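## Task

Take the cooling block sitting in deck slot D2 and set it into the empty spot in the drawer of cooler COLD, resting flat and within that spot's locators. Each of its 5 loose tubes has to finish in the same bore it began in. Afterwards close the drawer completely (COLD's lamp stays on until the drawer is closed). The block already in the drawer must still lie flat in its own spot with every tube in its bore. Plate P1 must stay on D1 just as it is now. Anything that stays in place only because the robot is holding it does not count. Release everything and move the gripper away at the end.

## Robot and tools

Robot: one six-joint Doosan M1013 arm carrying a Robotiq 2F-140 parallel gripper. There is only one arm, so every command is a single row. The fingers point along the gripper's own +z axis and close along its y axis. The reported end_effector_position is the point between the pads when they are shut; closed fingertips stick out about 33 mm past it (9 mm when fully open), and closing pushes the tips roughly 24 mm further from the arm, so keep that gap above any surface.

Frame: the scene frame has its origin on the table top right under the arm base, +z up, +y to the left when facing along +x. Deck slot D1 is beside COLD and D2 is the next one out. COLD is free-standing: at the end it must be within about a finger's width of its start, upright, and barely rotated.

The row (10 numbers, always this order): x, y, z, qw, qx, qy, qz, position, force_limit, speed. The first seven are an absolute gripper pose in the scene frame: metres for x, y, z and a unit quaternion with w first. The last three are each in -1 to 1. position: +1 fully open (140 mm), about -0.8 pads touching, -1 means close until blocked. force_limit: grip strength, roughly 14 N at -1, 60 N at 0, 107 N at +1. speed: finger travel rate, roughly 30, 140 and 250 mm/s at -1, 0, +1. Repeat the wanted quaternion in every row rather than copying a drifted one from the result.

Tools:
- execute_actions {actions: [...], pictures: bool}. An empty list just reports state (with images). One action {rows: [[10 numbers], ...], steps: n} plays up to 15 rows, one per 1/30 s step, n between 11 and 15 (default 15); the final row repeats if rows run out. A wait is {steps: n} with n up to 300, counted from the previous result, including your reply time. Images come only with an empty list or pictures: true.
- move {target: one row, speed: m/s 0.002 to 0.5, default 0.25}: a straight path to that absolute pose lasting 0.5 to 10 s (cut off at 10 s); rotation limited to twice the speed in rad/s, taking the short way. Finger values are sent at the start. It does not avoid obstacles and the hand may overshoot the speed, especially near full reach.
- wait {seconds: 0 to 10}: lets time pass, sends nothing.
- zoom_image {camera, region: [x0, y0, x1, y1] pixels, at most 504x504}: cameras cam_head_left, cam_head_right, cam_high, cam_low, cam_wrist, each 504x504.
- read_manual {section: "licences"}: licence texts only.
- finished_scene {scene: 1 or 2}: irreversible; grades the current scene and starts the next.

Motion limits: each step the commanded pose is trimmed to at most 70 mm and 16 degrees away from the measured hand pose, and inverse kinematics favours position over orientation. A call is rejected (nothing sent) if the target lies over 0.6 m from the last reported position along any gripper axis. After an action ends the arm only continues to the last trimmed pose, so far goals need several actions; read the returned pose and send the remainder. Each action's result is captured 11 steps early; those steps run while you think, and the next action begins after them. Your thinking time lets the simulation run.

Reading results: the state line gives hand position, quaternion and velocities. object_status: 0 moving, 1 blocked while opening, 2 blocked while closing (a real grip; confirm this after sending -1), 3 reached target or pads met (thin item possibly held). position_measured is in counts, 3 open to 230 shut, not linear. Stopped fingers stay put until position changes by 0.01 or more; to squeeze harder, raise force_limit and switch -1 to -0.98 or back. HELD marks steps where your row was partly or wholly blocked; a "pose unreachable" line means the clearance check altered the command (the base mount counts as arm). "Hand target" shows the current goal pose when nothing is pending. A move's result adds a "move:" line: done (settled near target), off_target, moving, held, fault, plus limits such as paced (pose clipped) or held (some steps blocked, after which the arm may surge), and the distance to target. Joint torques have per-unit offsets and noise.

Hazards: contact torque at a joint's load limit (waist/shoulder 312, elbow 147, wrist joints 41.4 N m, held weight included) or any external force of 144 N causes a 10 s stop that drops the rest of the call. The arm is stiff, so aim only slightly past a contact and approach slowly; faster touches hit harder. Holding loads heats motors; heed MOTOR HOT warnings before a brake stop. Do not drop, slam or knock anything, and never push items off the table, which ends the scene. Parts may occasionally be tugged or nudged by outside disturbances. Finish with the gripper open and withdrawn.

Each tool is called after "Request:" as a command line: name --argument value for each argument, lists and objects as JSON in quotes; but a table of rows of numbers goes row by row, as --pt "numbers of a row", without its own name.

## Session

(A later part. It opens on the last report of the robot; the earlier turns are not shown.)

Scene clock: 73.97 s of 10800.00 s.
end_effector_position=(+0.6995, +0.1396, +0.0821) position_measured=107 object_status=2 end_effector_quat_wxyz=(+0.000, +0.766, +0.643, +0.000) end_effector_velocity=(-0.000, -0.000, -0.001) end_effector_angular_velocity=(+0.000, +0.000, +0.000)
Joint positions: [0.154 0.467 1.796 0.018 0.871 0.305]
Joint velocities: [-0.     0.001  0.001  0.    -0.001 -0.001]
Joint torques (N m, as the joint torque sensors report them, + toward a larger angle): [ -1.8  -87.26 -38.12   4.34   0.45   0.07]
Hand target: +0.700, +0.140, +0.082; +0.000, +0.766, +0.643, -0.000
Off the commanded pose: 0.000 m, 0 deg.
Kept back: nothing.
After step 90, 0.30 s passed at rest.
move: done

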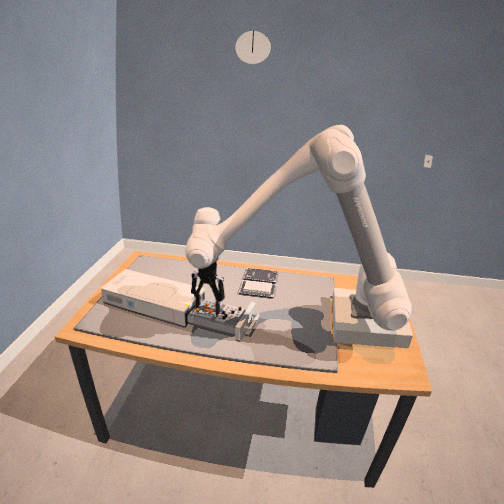

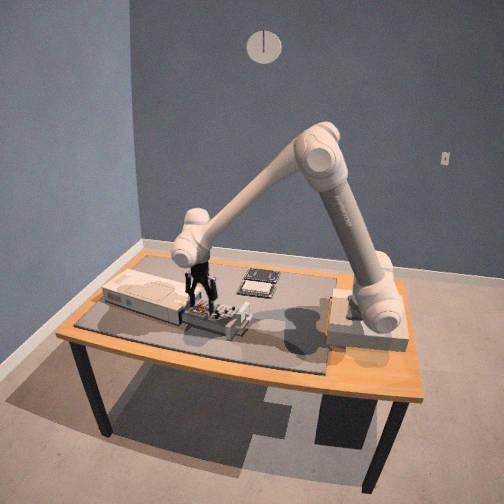

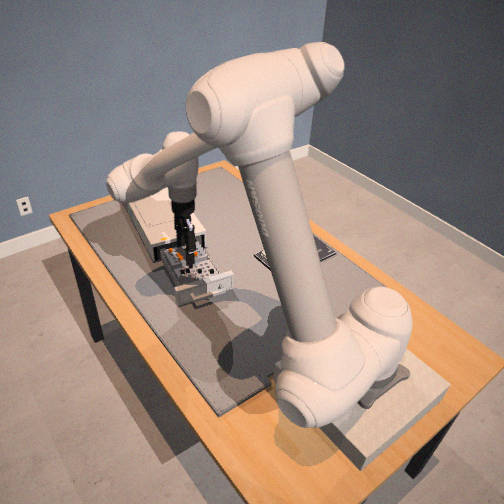

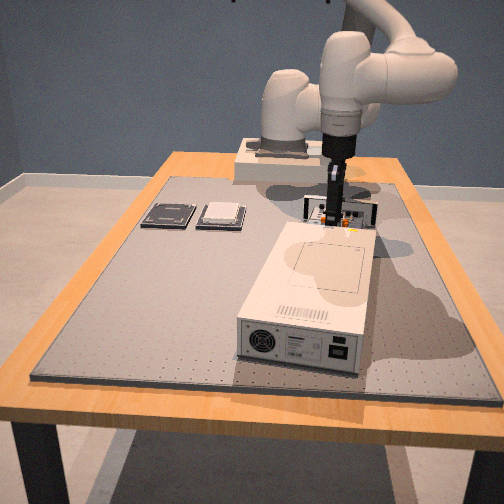

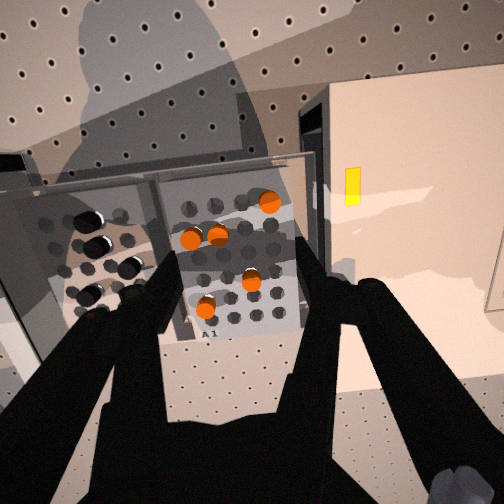

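Request:
execute_actions --actions '[{"rows": [[0.6995,0.1396,0.0816,0,0.766,0.643,0,-1,1,-0.6],[0.6995,0.1396,0.0812,0,0.766,0.643,0,-1,1,-0.6],[0.6995,0.1396,0.0808,0,0.766,0.643,0,-1,1,-0.6],[0.6995,0.1396,0.0804,0,0.766,0.643,0,-1,1,-0.6],[0.6995,0.1396,0.08,0,0.766,0.643,0,-1,1,-0.6],[0.6995,0.1396,0.0796,0,0.766,0.643,0,-1,1,-0.6],[0.6995,0.1396,0.0792,0,0.766,0.643,0,-1,1,-0.6],[0.6995,0.1396,0.0788,0,0.766,0.643,0,-1,1,-0.6]], "steps": 12}]'

Request:
execute_actions --actions '[{"steps": 14}]'

Scene clock: 74.87 s of 10800.00 s.
end_effector_position=(+0.6995, +0.1396, +0.0820) position_measured=107 object_status=2 end_effector_quat_wxyz=(+0.000, +0.766, +0.643, -0.000) end_effector_velocity=(+0.001, +0.001, -0.001) end_effector_angular_velocity=(-0.001, -0.001, +0.001)
Joint positions: [0.154 0.467 1.796 0.018 0.871 0.305]
Joint velocities: [ 0.001  0.001 -0.    -0.001 -0.002  0.   ]
Joint torques (N m, as the joint torque sensors report them, + toward a larger angle): [ -1.37 -86.58 -38.24   4.35   0.41  -0.11]
Steps of this call (steps 1 to 26: nothing new was sent; step 27: the first step of this action). Readings (end_effector_position | what the end effector reports):
27: the state above

Scene clock: 75.33 s of 10800.00 s.
end_effector_position=(+0.6996, +0.1396, +0.0789) position_measured=107 object_status=2 end_effector_quat_wxyz=(+0.000, +0.766, +0.643, +0.000) end_effector_velocity=(+0.000, +0.000, -0.000) end_effector_angular_velocity=(+0.001, -0.000, -0.001)
Joint positions: [0.155 0.471 1.798 0.018 0.865 0.305]
Joint velocities: [-0.     0.001  0.     0.001 -0.001  0.   ]
Joint torques (N m, as the joint torque sensors report them, + toward a larger angle): [  3.47 -80.27 -30.86   4.67   1.96  -0.52]
Hand target: +0.700, +0.140, +0.079; +0.000, +0.766, +0.643, -0.000
Off the commanded pose: 0.000 m, 0 deg.
Kept back: nothing.
Steps of this call (steps 1 to 11: the last 11 steps of your previous action; steps 12 to 14: nothing new was sent). Readings (end_effector_position | what the end effector reports):
1: (+0.6995, +0.1396, +0.0819) | position_measured=107 object_status=2
2: (+0.6995, +0.1396, +0.0817) | position_measured=107 object_status=2
4: (+0.6995, +0.1396, +0.0811) | position_measured=107 object_status=2
8: (+0.6996, +0.1396, +0.0797) | position_measured=107 object_status=2
14: the state above

Request:
execute_actions --actions '[]'

Request:
zoom_image --camera "cam_wrist" --region '[95, 155, 205, 265]'

Request:
zoom_image --camera "cam_wrist" --region '[230, 135, 340, 245]'

Scene clock: 76.70 s of 10800.00 s.
end_effector_position=(+0.6995, +0.1396, +0.0788) position_measured=107 object_status=2 end_effector_quat_wxyz=(+0.000, +0.766, +0.643, +0.000) end_effector_velocity=(+0.000, +0.001, +0.000) end_effector_angular_velocity=(-0.000, -0.001, +0.001)
Joint positions: [0.155 0.471 1.798 0.018 0.865 0.305]
Joint velocities: [ 0.001 -0.    -0.    -0.    -0.    -0.   ]
Joint torques (N m, as the joint torque sensors report them, + toward a larger angle): [  4.36 -79.54 -29.69   4.66   2.85  -0.28]
Hand target: +0.700, +0.140, +0.079; +0.000, +0.766, +0.643, -0.000
Off the commanded pose: 0.000 m, 0 deg.
Kept back: nothing.
Steps of this call (steps 1 to 41: nothing new was sent). Readings (end_effector_position | what the end effector reports):
1: (+0.6995, +0.1396, +0.0789) | position_measured=107 object_status=2
2: (+0.6995, +0.1396, +0.0789) | position_measured=107 object_status=2
4: (+0.6995, +0.1396, +0.0789) | position_measured=107 object_status=2
8: (+0.6995, +0.1396, +0.0788) | position_measured=107 object_status=2
41: the state above

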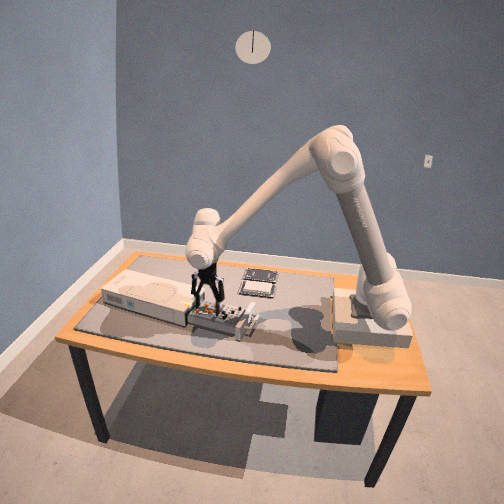

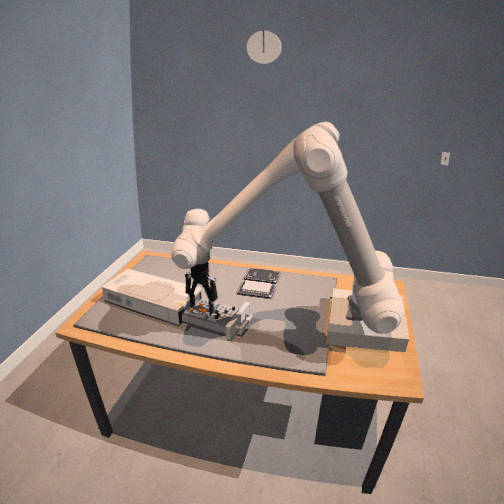

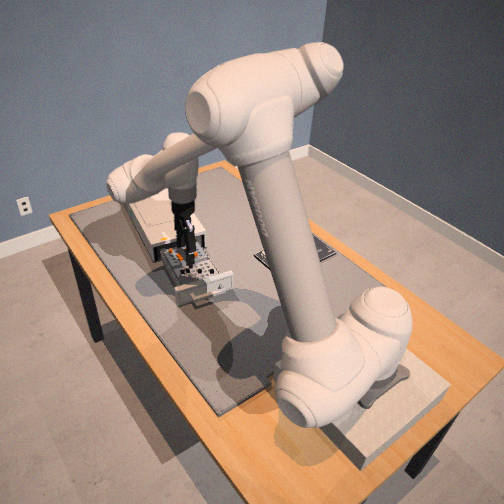

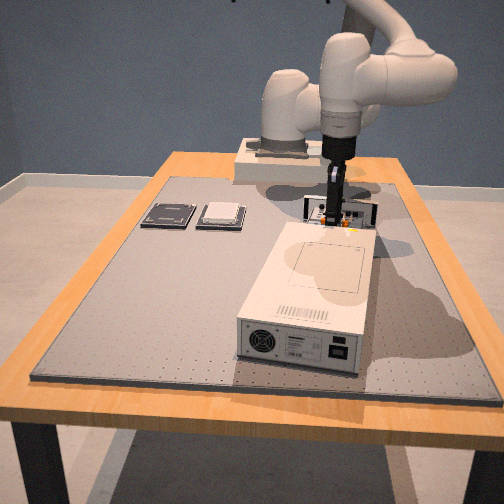

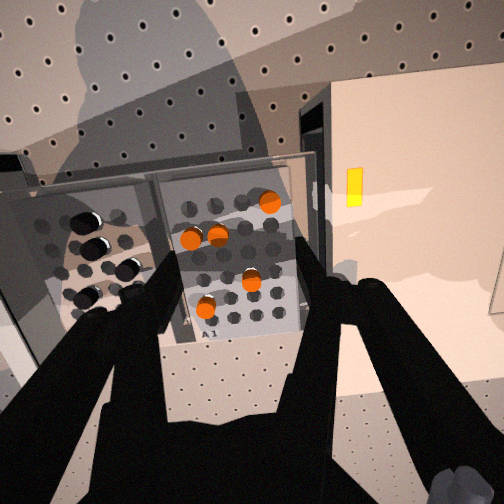

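Region (95, 155, 205, 265) of cam_wrist's 504x504 image, scaled by 4.582, with more detail than that image has.

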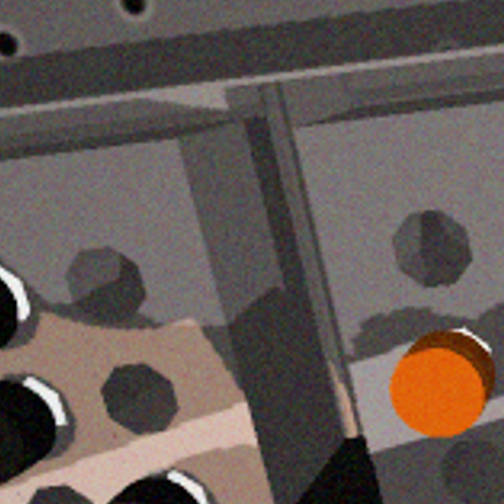

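Region (230, 135, 340, 245) of cam_wrist's 504x504 image, scaled by 4.582, with more detail than that image has.

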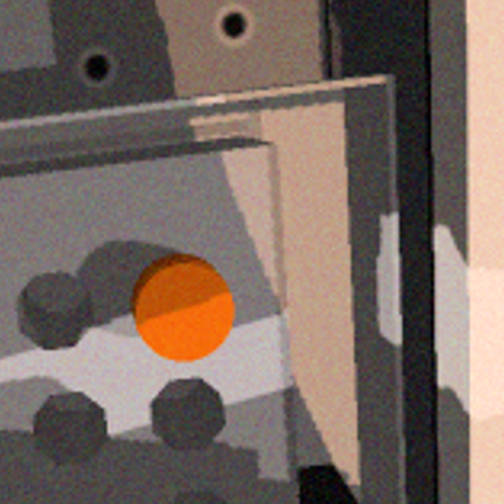

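Request:
execute_actions --actions '[]'

Scene clock: 79.33 s of 10800.00 s.
end_effector_position=(+0.6995, +0.1396, +0.0788) position_measured=107 object_status=2 end_effector_quat_wxyz=(+0.000, +0.766, +0.643, +0.000) end_effector_velocity=(-0.000, -0.000, -0.000) end_effector_angular_velocity=(+0.000, +0.000, -0.000)
Joint positions: [0.155 0.471 1.798 0.018 0.865 0.305]
Joint velocities: [-0. -0.  0.  0.  0. -0.]
Joint torques (N m, as the joint torque sensors report them, + toward a larger angle): [  4.13 -78.83 -28.6    4.27   2.97  -0.65]
Hand target: +0.700, +0.140, +0.079; +0.000, +0.766, +0.643, -0.000
Off the commanded pose: 0.000 m, 0 deg.
Kept back: nothing.
Steps of this call (steps 1 to 79: nothing new was sent). Readings (end_effector_position | what the end effector reports):
1: (+0.6995, +0.1396, +0.0788) | position_measured=107 object_status=2
2: (+0.6995, +0.1396, +0.0788) | position_measured=107 object_status=2
4: (+0.6995, +0.1396, +0.0788) | position_measured=107 object_status=2
8: (+0.6995, +0.1396, +0.0788) | position_measured=107 object_status=2
79: the state above

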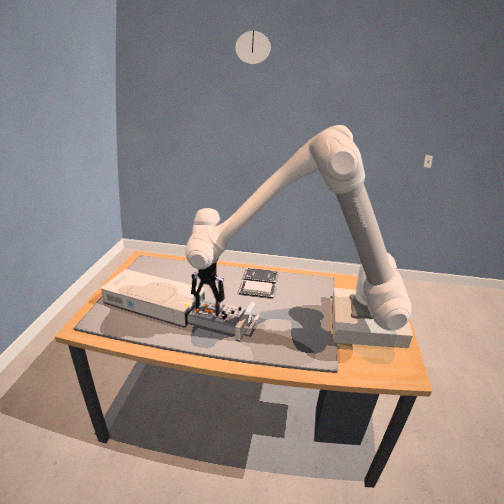

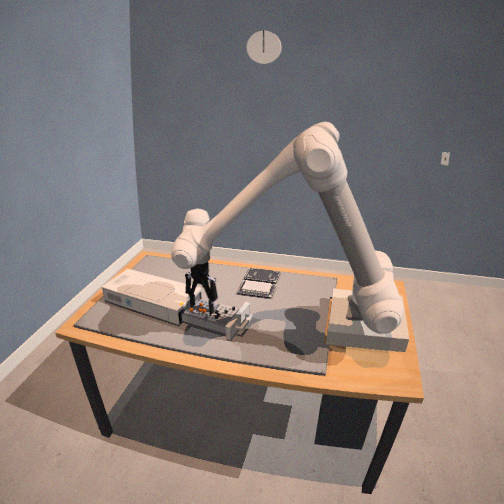

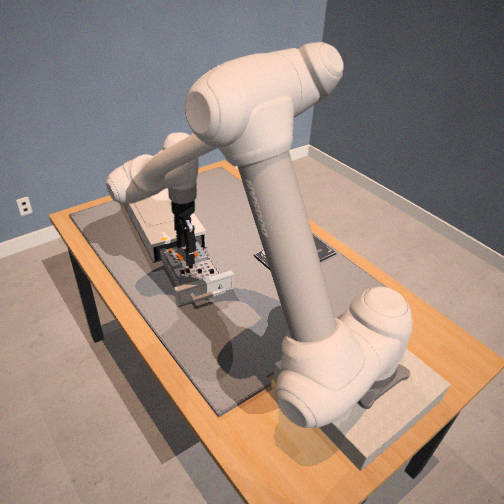

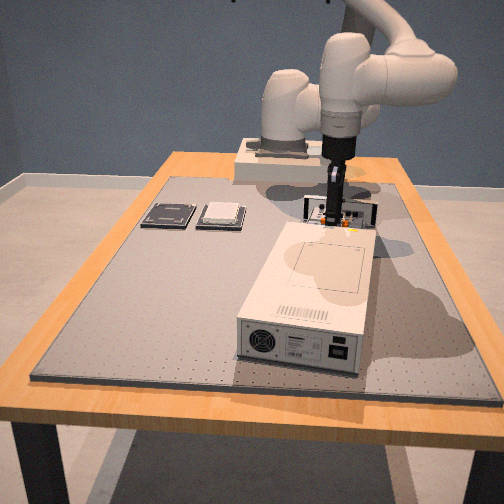

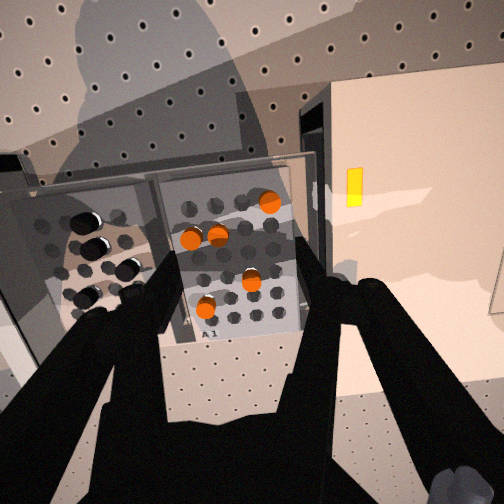

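Request:
zoom_image --camera "cam_wrist" --region '[130, 140, 330, 240]'

Request:
zoom_image --camera "cam_wrist" --region '[150, 280, 330, 370]'

Region (130, 140, 330, 240) of cam_wrist's 504x504 image, scaled by 2.520, with more detail than that image has.

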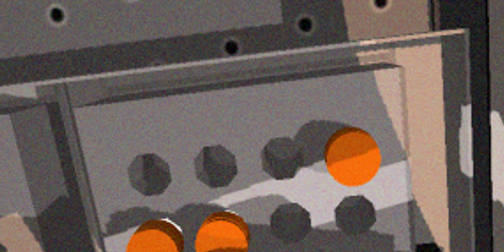

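Region (150, 280, 330, 370) of cam_wrist's 504x504 image, scaled by 2.800, with more detail than that image has.

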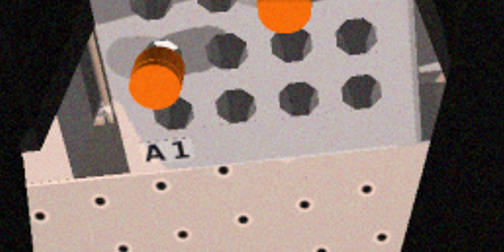

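Request:
move --target '[0.7003, 0.13945, 0.0788, 0, 0.766, 0.643, 0, -1, 1, -0.6]' --speed 0.005

Scene clock: 82.23 s of 10800.00 s.
end_effector_position=(+0.7003, +0.1395, +0.0788) position_measured=107 object_status=2 end_effector_quat_wxyz=(-0.000, +0.766, +0.643, -0.000) end_effector_velocity=(+0.000, -0.000, +0.000) end_effector_angular_velocity=(-0.000, -0.000, -0.000)
Joint positions: [0.154 0.472 1.796 0.018 0.866 0.305]
Joint velocities: [-0. -0. -0. -0.  0.  0.]
Joint torques (N m, as the joint torque sensors report them, + toward a larger angle): [  1.6  -77.06 -32.72   4.25   0.33  -0.06]
Hand target: +0.700, +0.139, +0.079; -0.000, +0.766, +0.643, +0.000
Off the commanded pose: 0.000 m, 0 deg.
Kept back: nothing.
move: done

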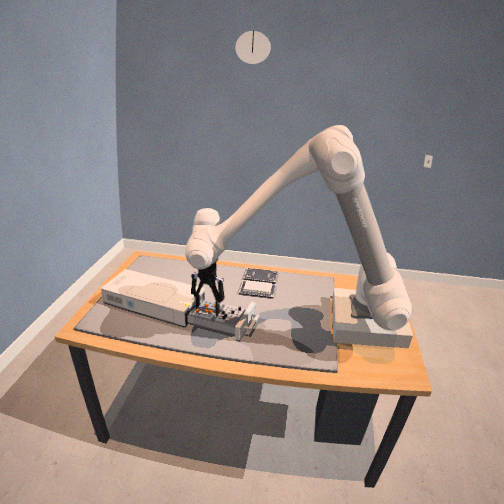

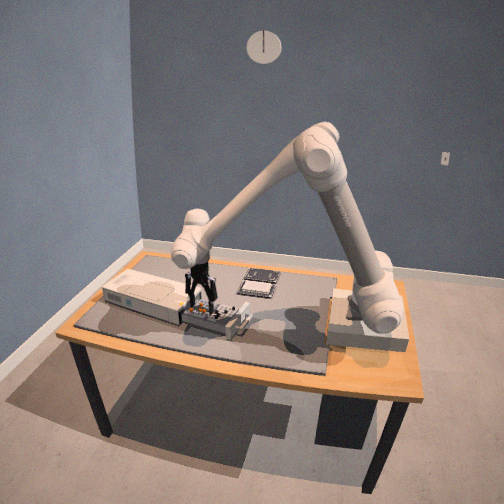

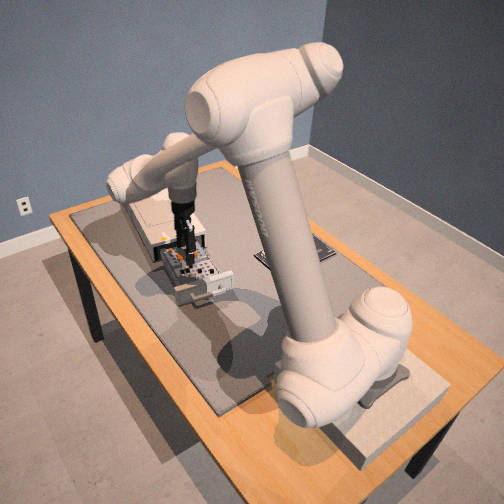

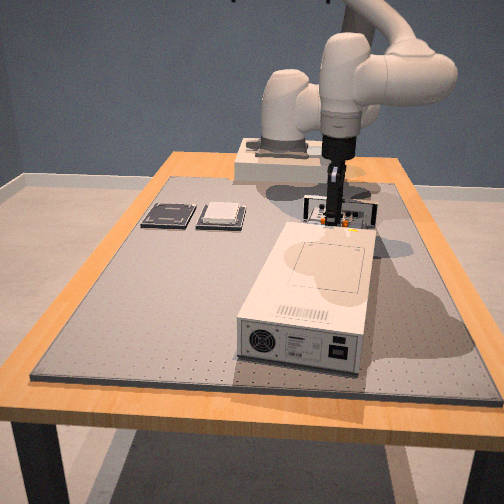

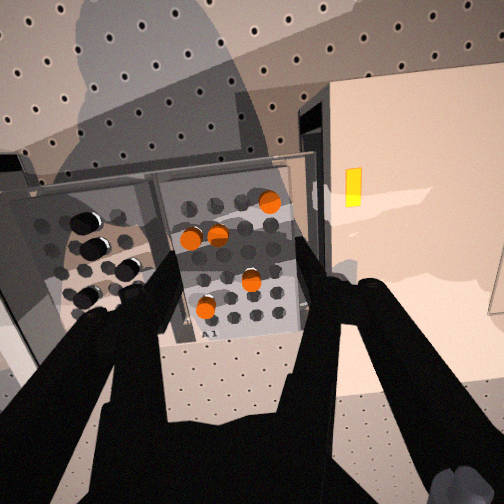

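Request:
move --target '[0.7003, 0.13945, 0.0790, 0, 0.766, 0.643, 0, 0.33, 0, -0.8]' --speed 0.005

Scene clock: 83.63 s of 10800.00 s.
end_effector_position=(+0.7003, +0.1394, +0.0790) position_measured=87 object_status=3 end_effector_quat_wxyz=(-0.000, +0.766, +0.643, -0.000) end_effector_velocity=(+0.001, -0.001, +0.001) end_effector_angular_velocity=(+0.000, -0.001, -0.002)
Joint positions: [0.154 0.472 1.796 0.018 0.866 0.305]
Joint velocities: [-0.002 -0.    -0.001  0.     0.    -0.001]
Joint torques (N m, as the joint torque sensors report them, + toward a larger angle): [  1.46 -78.01 -33.96   4.61   0.67   0.03]
Hand target: +0.700, +0.139, +0.079; -0.000, +0.766, +0.643, +0.000
Off the commanded pose: 0.000 m, 0 deg.
Kept back: nothing.
move: done

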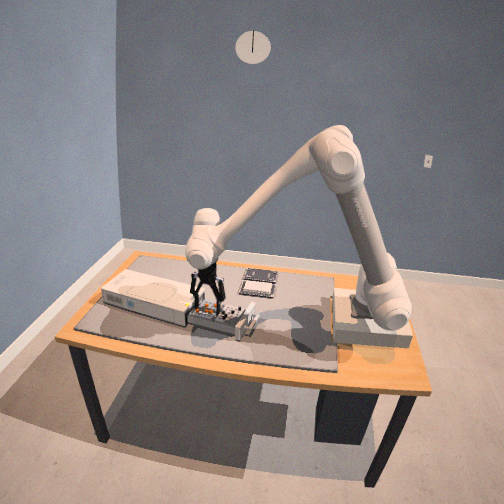

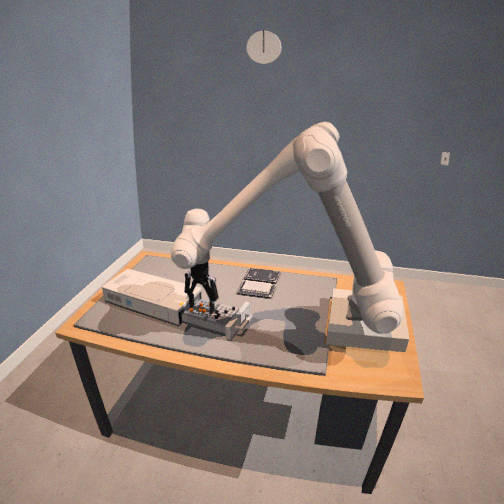

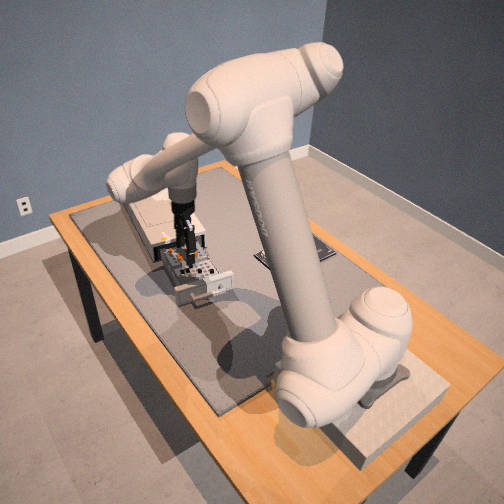

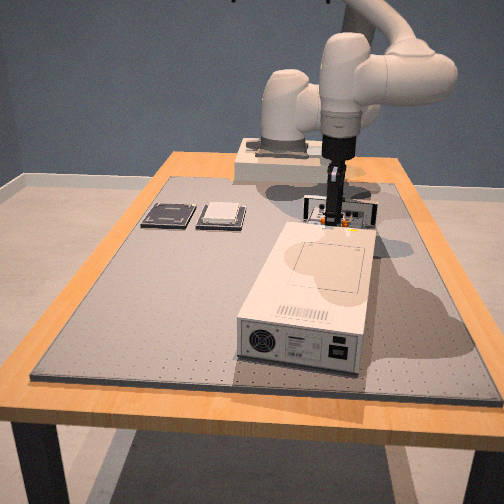

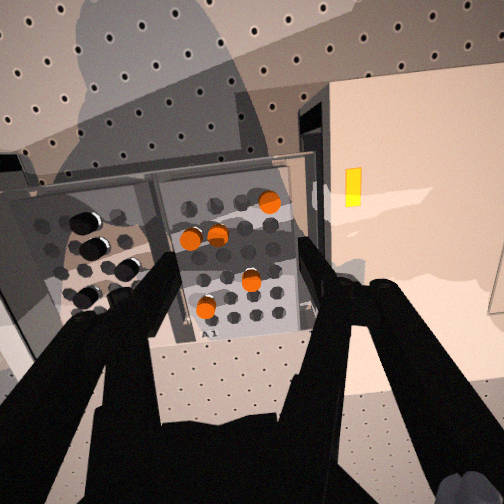

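Request:
move --target '[0.7003, 0.13945, 0.15, 0, 0.766, 0.643, 0, 0.33, 0, -0.8]' --speed 0.12

Scene clock: 84.87 s of 10800.00 s.
end_effector_position=(+0.7003, +0.1394, +0.1499) position_measured=87 object_status=3 end_effector_quat_wxyz=(-0.000, +0.766, +0.643, -0.000) end_effector_velocity=(-0.000, +0.000, +0.001) end_effector_angular_velocity=(-0.000, +0.000, -0.000)
Joint positions: [0.153 0.401 1.75  0.016 0.983 0.306]
Joint velocities: [ 0.    -0.001 -0.001 -0.     0.003  0.   ]
Joint torques (N m, as the joint torque sensors report them, + toward a larger angle): [  1.31 -75.01 -36.89   4.43   0.35  -0.24]
Hand target: +0.700, +0.139, +0.150; -0.000, +0.766, +0.643, +0.000
Off the commanded pose: 0.000 m, 0 deg.
Kept back: nothing.
move: done

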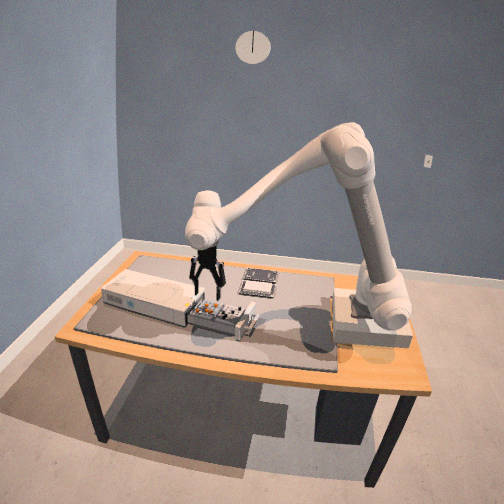

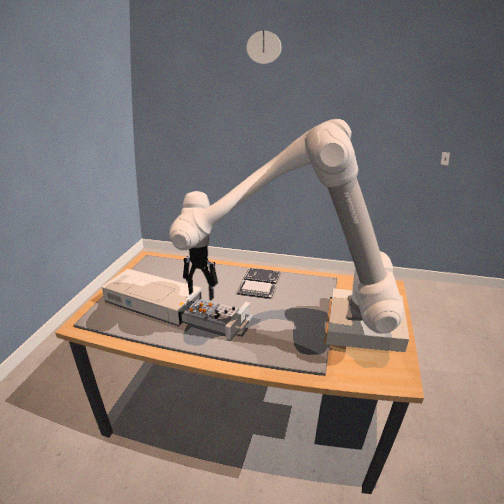

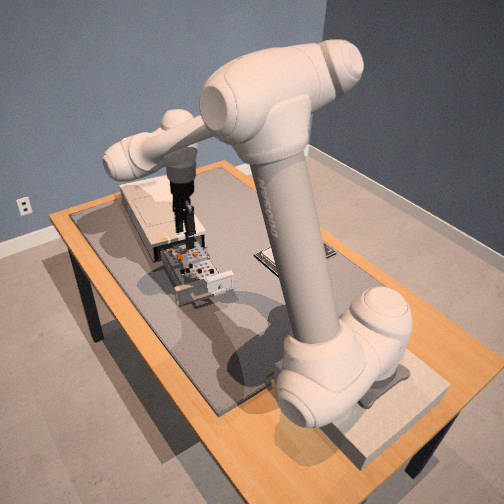

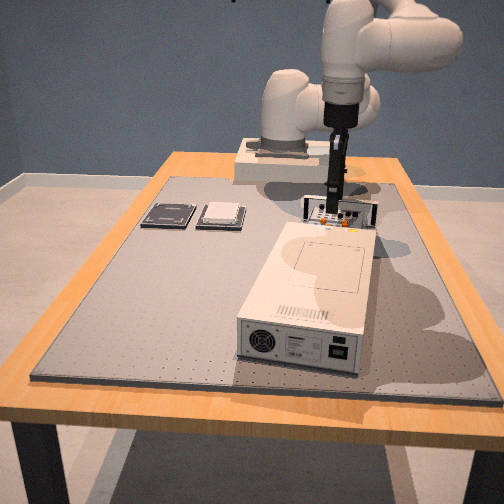

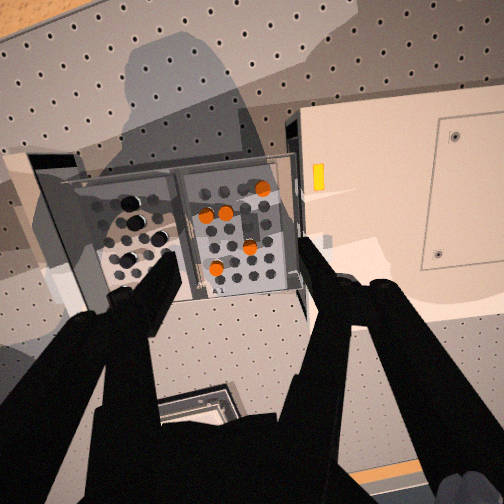

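Request:
zoom_image --camera "cam_wrist" --region '[60, 140, 320, 310]'

Request:
zoom_image --camera "cam_head_left" --region '[175, 285, 275, 345]'

Region (60, 140, 320, 310) of cam_wrist's 504x504 image, scaled by 1.938, with more detail than that image has; it fills the top 330 rows of this view, and the rest is white.

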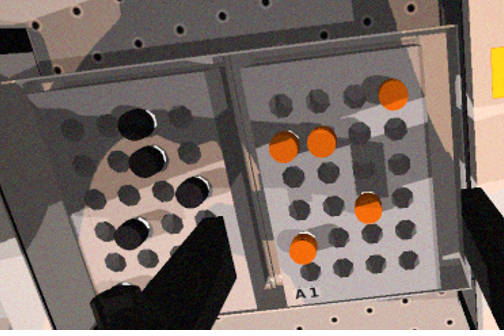

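Region (175, 285, 275, 345) of cam_head_left's 504x504 image, scaled by 5.040, with more detail than that image has; it fills the top 302 rows of this view, and the rest is white.

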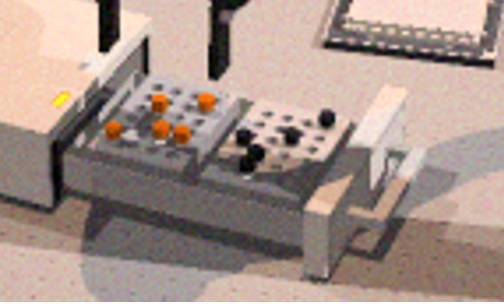

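Request:
zoom_image --camera "cam_wrist" --region '[140, 155, 240, 205]'

Request:
zoom_image --camera "cam_wrist" --region '[170, 250, 310, 310]'

Region (140, 155, 240, 205) of cam_wrist's 504x504 image, scaled by 5.040, with more detail than that image has.

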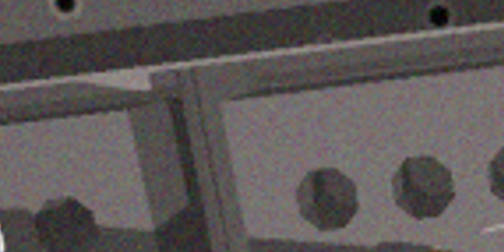

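Region (170, 250, 310, 310) of cam_wrist's 504x504 image, scaled by 3.600, with more detail than that image has; it fills the top 216 rows of this view, and the rest is white.

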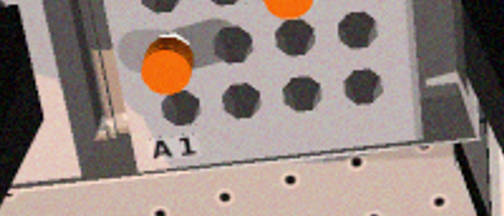

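Request:
zoom_image --camera "cam_head_right" --region '[178, 292, 248, 334]'

Request:
zoom_image --camera "cam_high" --region '[150, 230, 240, 300]'

Region (178, 292, 248, 334) of cam_head_right's 504x504 image, scaled by 7.200, with more detail than that image has; it fills the top 302 rows of this view, and the rest is white.

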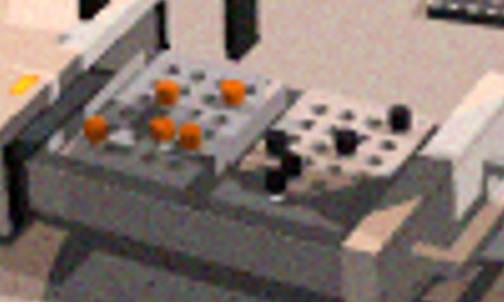

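Region (150, 230, 240, 300) of cam_high's 504x504 image, scaled by 5.600, with more detail than that image has.

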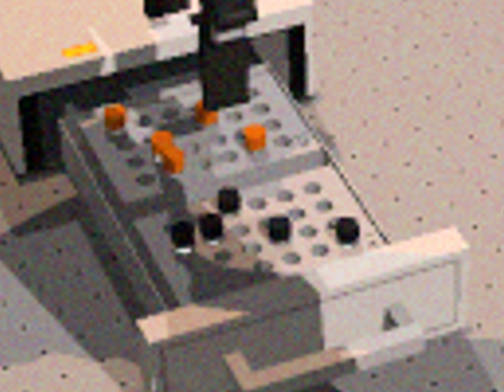

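Request:
move --target '[0.621, 0.080, 0.15, 0, 0.766, 0.643, 0, -0.29, 0, 0]' --speed 0.3

Scene clock: 93.80 s of 10800.00 s.
end_effector_position=(+0.6212, +0.0800, +0.1499) position_measured=165 object_status=3 end_effector_quat_wxyz=(-0.000, +0.766, +0.643, +0.000) end_effector_velocity=(-0.001, -0.001, +0.000) end_effector_angular_velocity=(+0.000, -0.000, -0.001)
Joint positions: [0.076 0.282 1.925 0.018 0.928 0.227]
Joint velocities: [-0.002 -0.002  0.002  0.    -0.    -0.002]
Joint torques (N m, as the joint torque sensors report them, + toward a larger angle): [ -1.22 -63.88 -34.34   4.4    0.2    0.34]
Hand target: +0.621, +0.080, +0.150; -0.000, +0.766, +0.643, +0.000
Off the commanded pose: 0.000 m, 0 deg.
Kept back: nothing.
After step 90, 5.03 s passed at rest.
move: done

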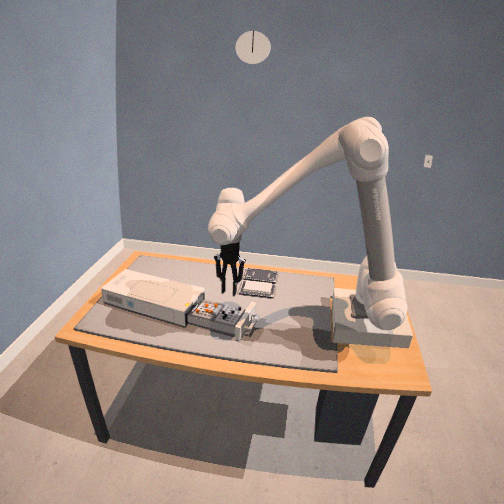

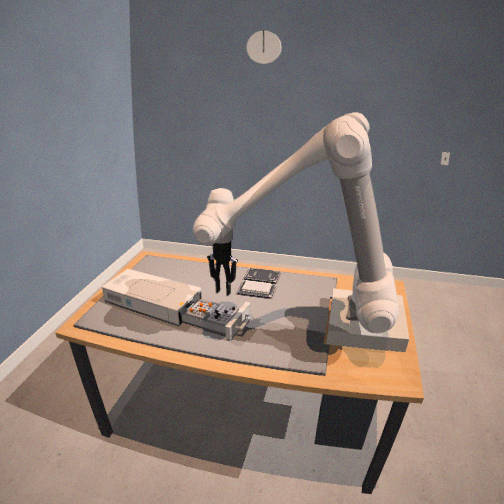

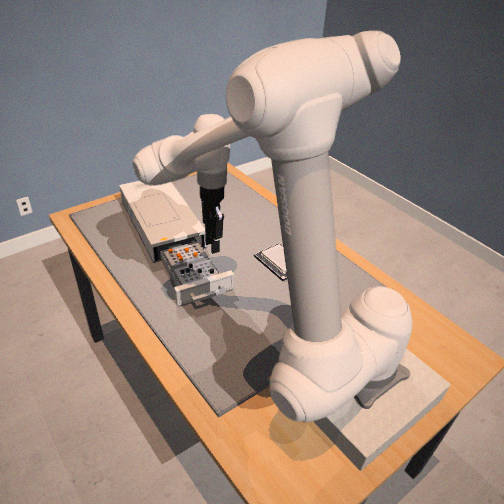

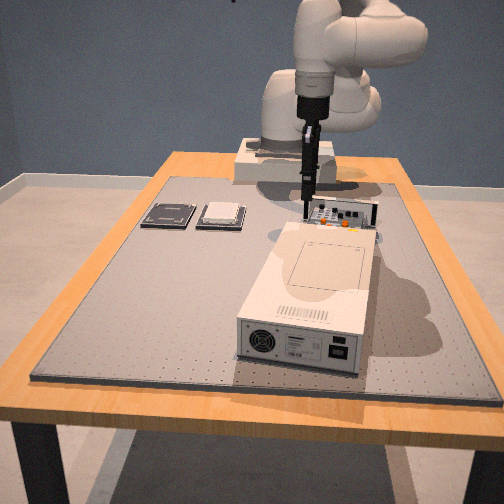

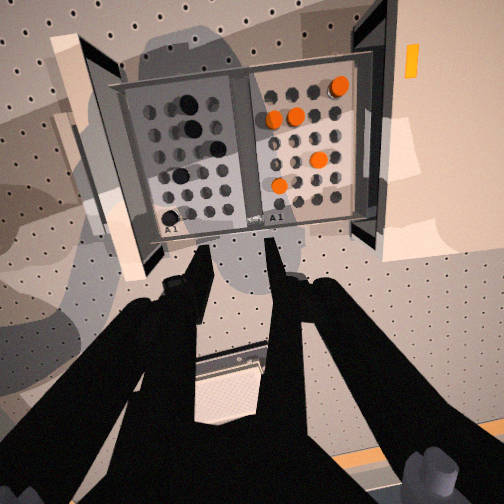

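Request:
zoom_image --camera "cam_wrist" --region '[200, 180, 300, 240]'

Request:
zoom_image --camera "cam_wrist" --region '[195, 55, 295, 115]'

Request:
zoom_image --camera "cam_wrist" --region '[100, 40, 390, 250]'

Region (200, 180, 300, 240) of cam_wrist's 504x504 image, scaled by 5.040, with more detail than that image has; it fills the top 302 rows of this view, and the rest is white.

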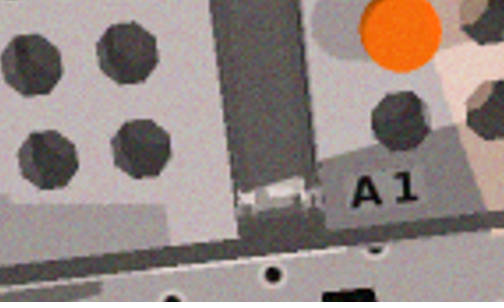

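Region (195, 55, 295, 115) of cam_wrist's 504x504 image, scaled by 5.040, with more detail than that image has; it fills the top 302 rows of this view, and the rest is white.

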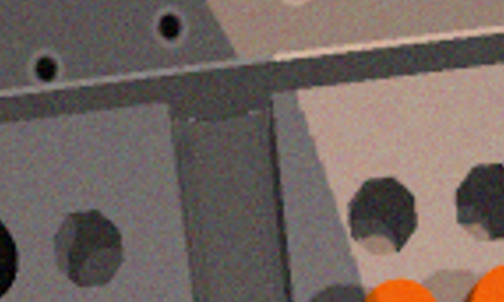

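Region (100, 40, 390, 250) of cam_wrist's 504x504 image, scaled by 1.738, with more detail than that image has; it fills the top 365 rows of this view, and the rest is white.

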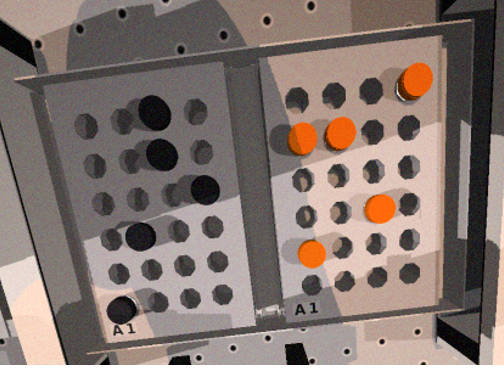

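Request:
zoom_image --camera "cam_wrist" --region '[30, 90, 170, 290]'

Region (30, 90, 170, 290) of cam_wrist's 504x504 image, scaled by 2.520, with more detail than that image has; it fills the left 353 columns of this view, and the rest is white.

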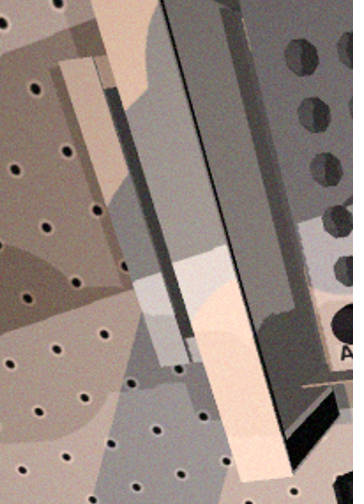

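Request:
move --target '[0.466, 0.181, 0.14, 0, 0.766, 0.643, 0, -1, 0, 0]' --speed 0.35

Request:
move --target '[0.468, 0.1806, 0.073, 0, 0.766, 0.643, 0, -1, 0, 0]' --speed 0.15

Scene clock: 97.67 s of 10800.00 s.
end_effector_position=(+0.4659, +0.1806, +0.1399) position_measured=233 object_status=3 end_effector_quat_wxyz=(+0.000, +0.766, +0.643, -0.000) end_effector_velocity=(-0.001, +0.001, +0.000) end_effector_angular_velocity=(-0.001, -0.001, +0.001)
Joint positions: [0.303 0.111 2.165 0.016 0.856 0.455]
Joint velocities: [ 0.004 -0.001  0.001 -0.002  0.     0.005]
Joint torques (N m, as the joint torque sensors report them, + toward a larger angle): [  1.6  -40.91 -33.53   4.2    0.32   0.31]
Hand target: +0.466, +0.181, +0.140; +0.000, +0.766, +0.643, -0.000
Off the commanded pose: 0.000 m, 0 deg.
Kept back: nothing.
move: done

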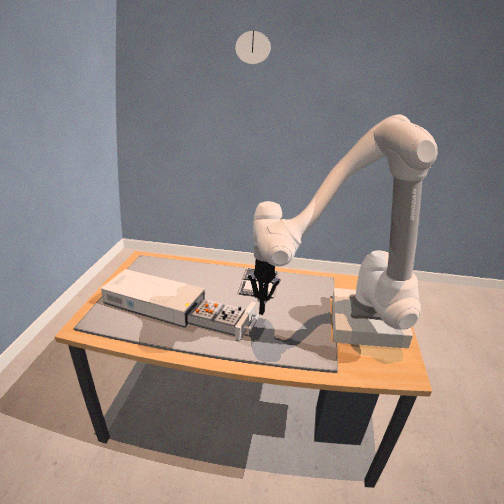

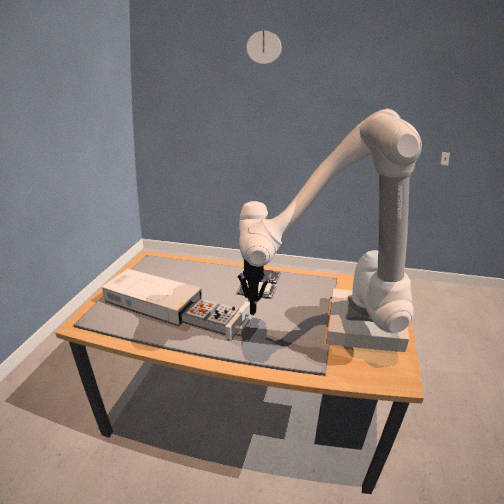

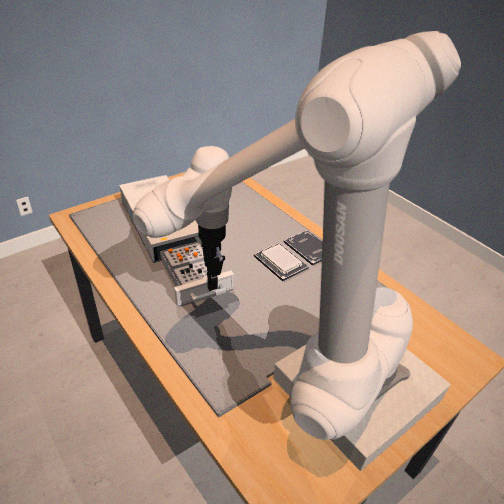

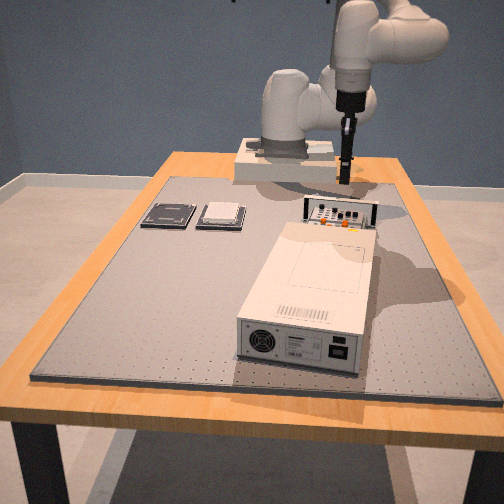

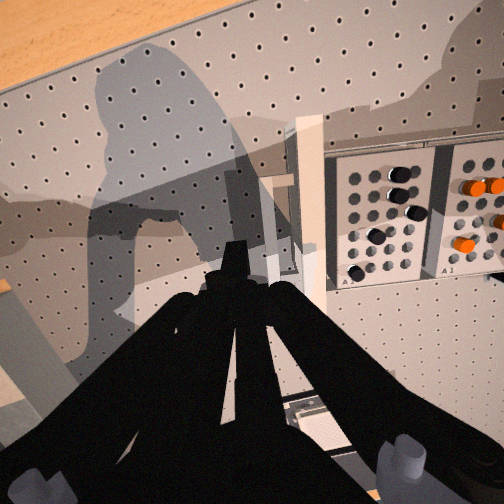

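Scene clock: 98.57 s of 10800.00 s.
end_effector_position=(+0.4680, +0.1806, +0.0731) position_measured=233 object_status=3 end_effector_quat_wxyz=(+0.000, +0.766, +0.643, +0.000) end_effector_velocity=(+0.000, +0.000, -0.001) end_effector_angular_velocity=(-0.000, +0.000, -0.000)
Joint positions: [0.304 0.207 2.213 0.019 0.712 0.452]
Joint velocities: [ 0.     0.002  0.001  0.    -0.003  0.001]
Joint torques (N m, as the joint torque sensors report them, + toward a larger angle): [  1.36 -49.53 -28.43   3.65   0.56   0.03]
Hand target: +0.468, +0.181, +0.073; +0.000, +0.766, +0.643, -0.000
Off the commanded pose: 0.000 m, 0 deg.
Kept back: nothing.
move: done

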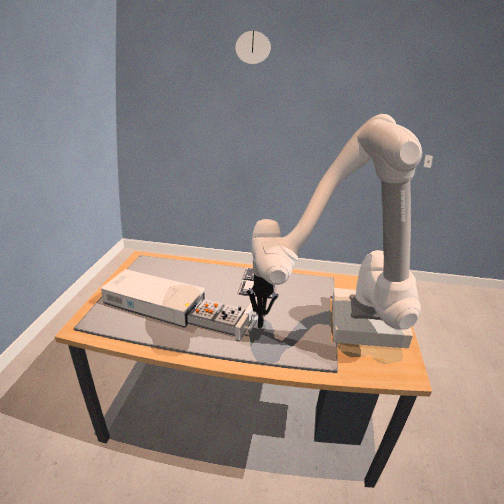

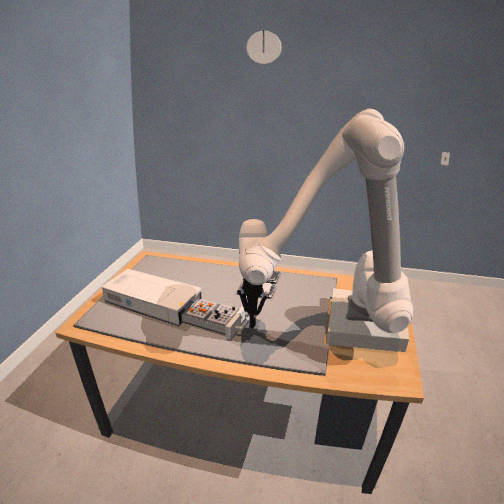

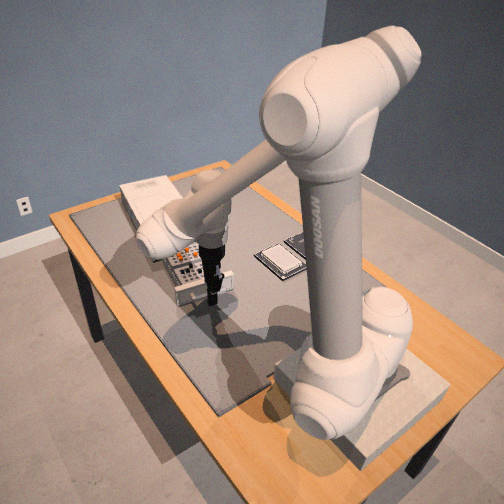

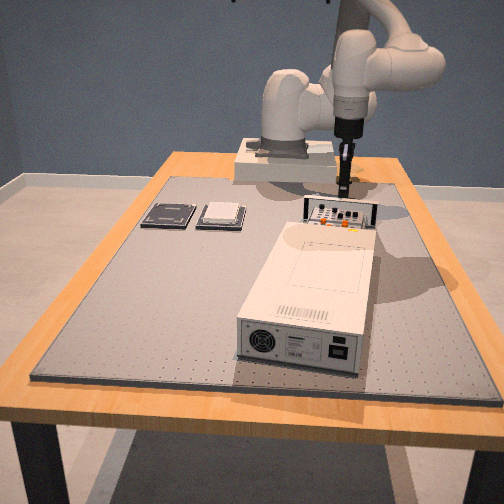

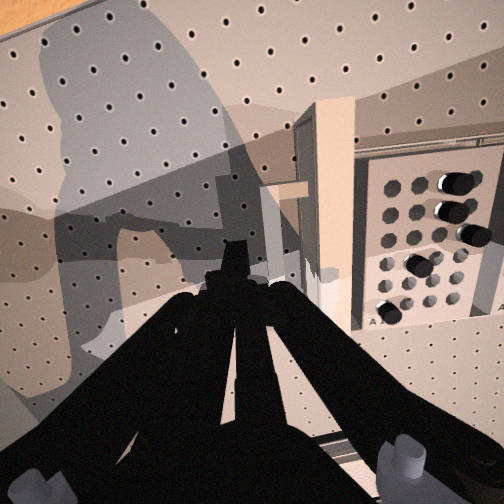

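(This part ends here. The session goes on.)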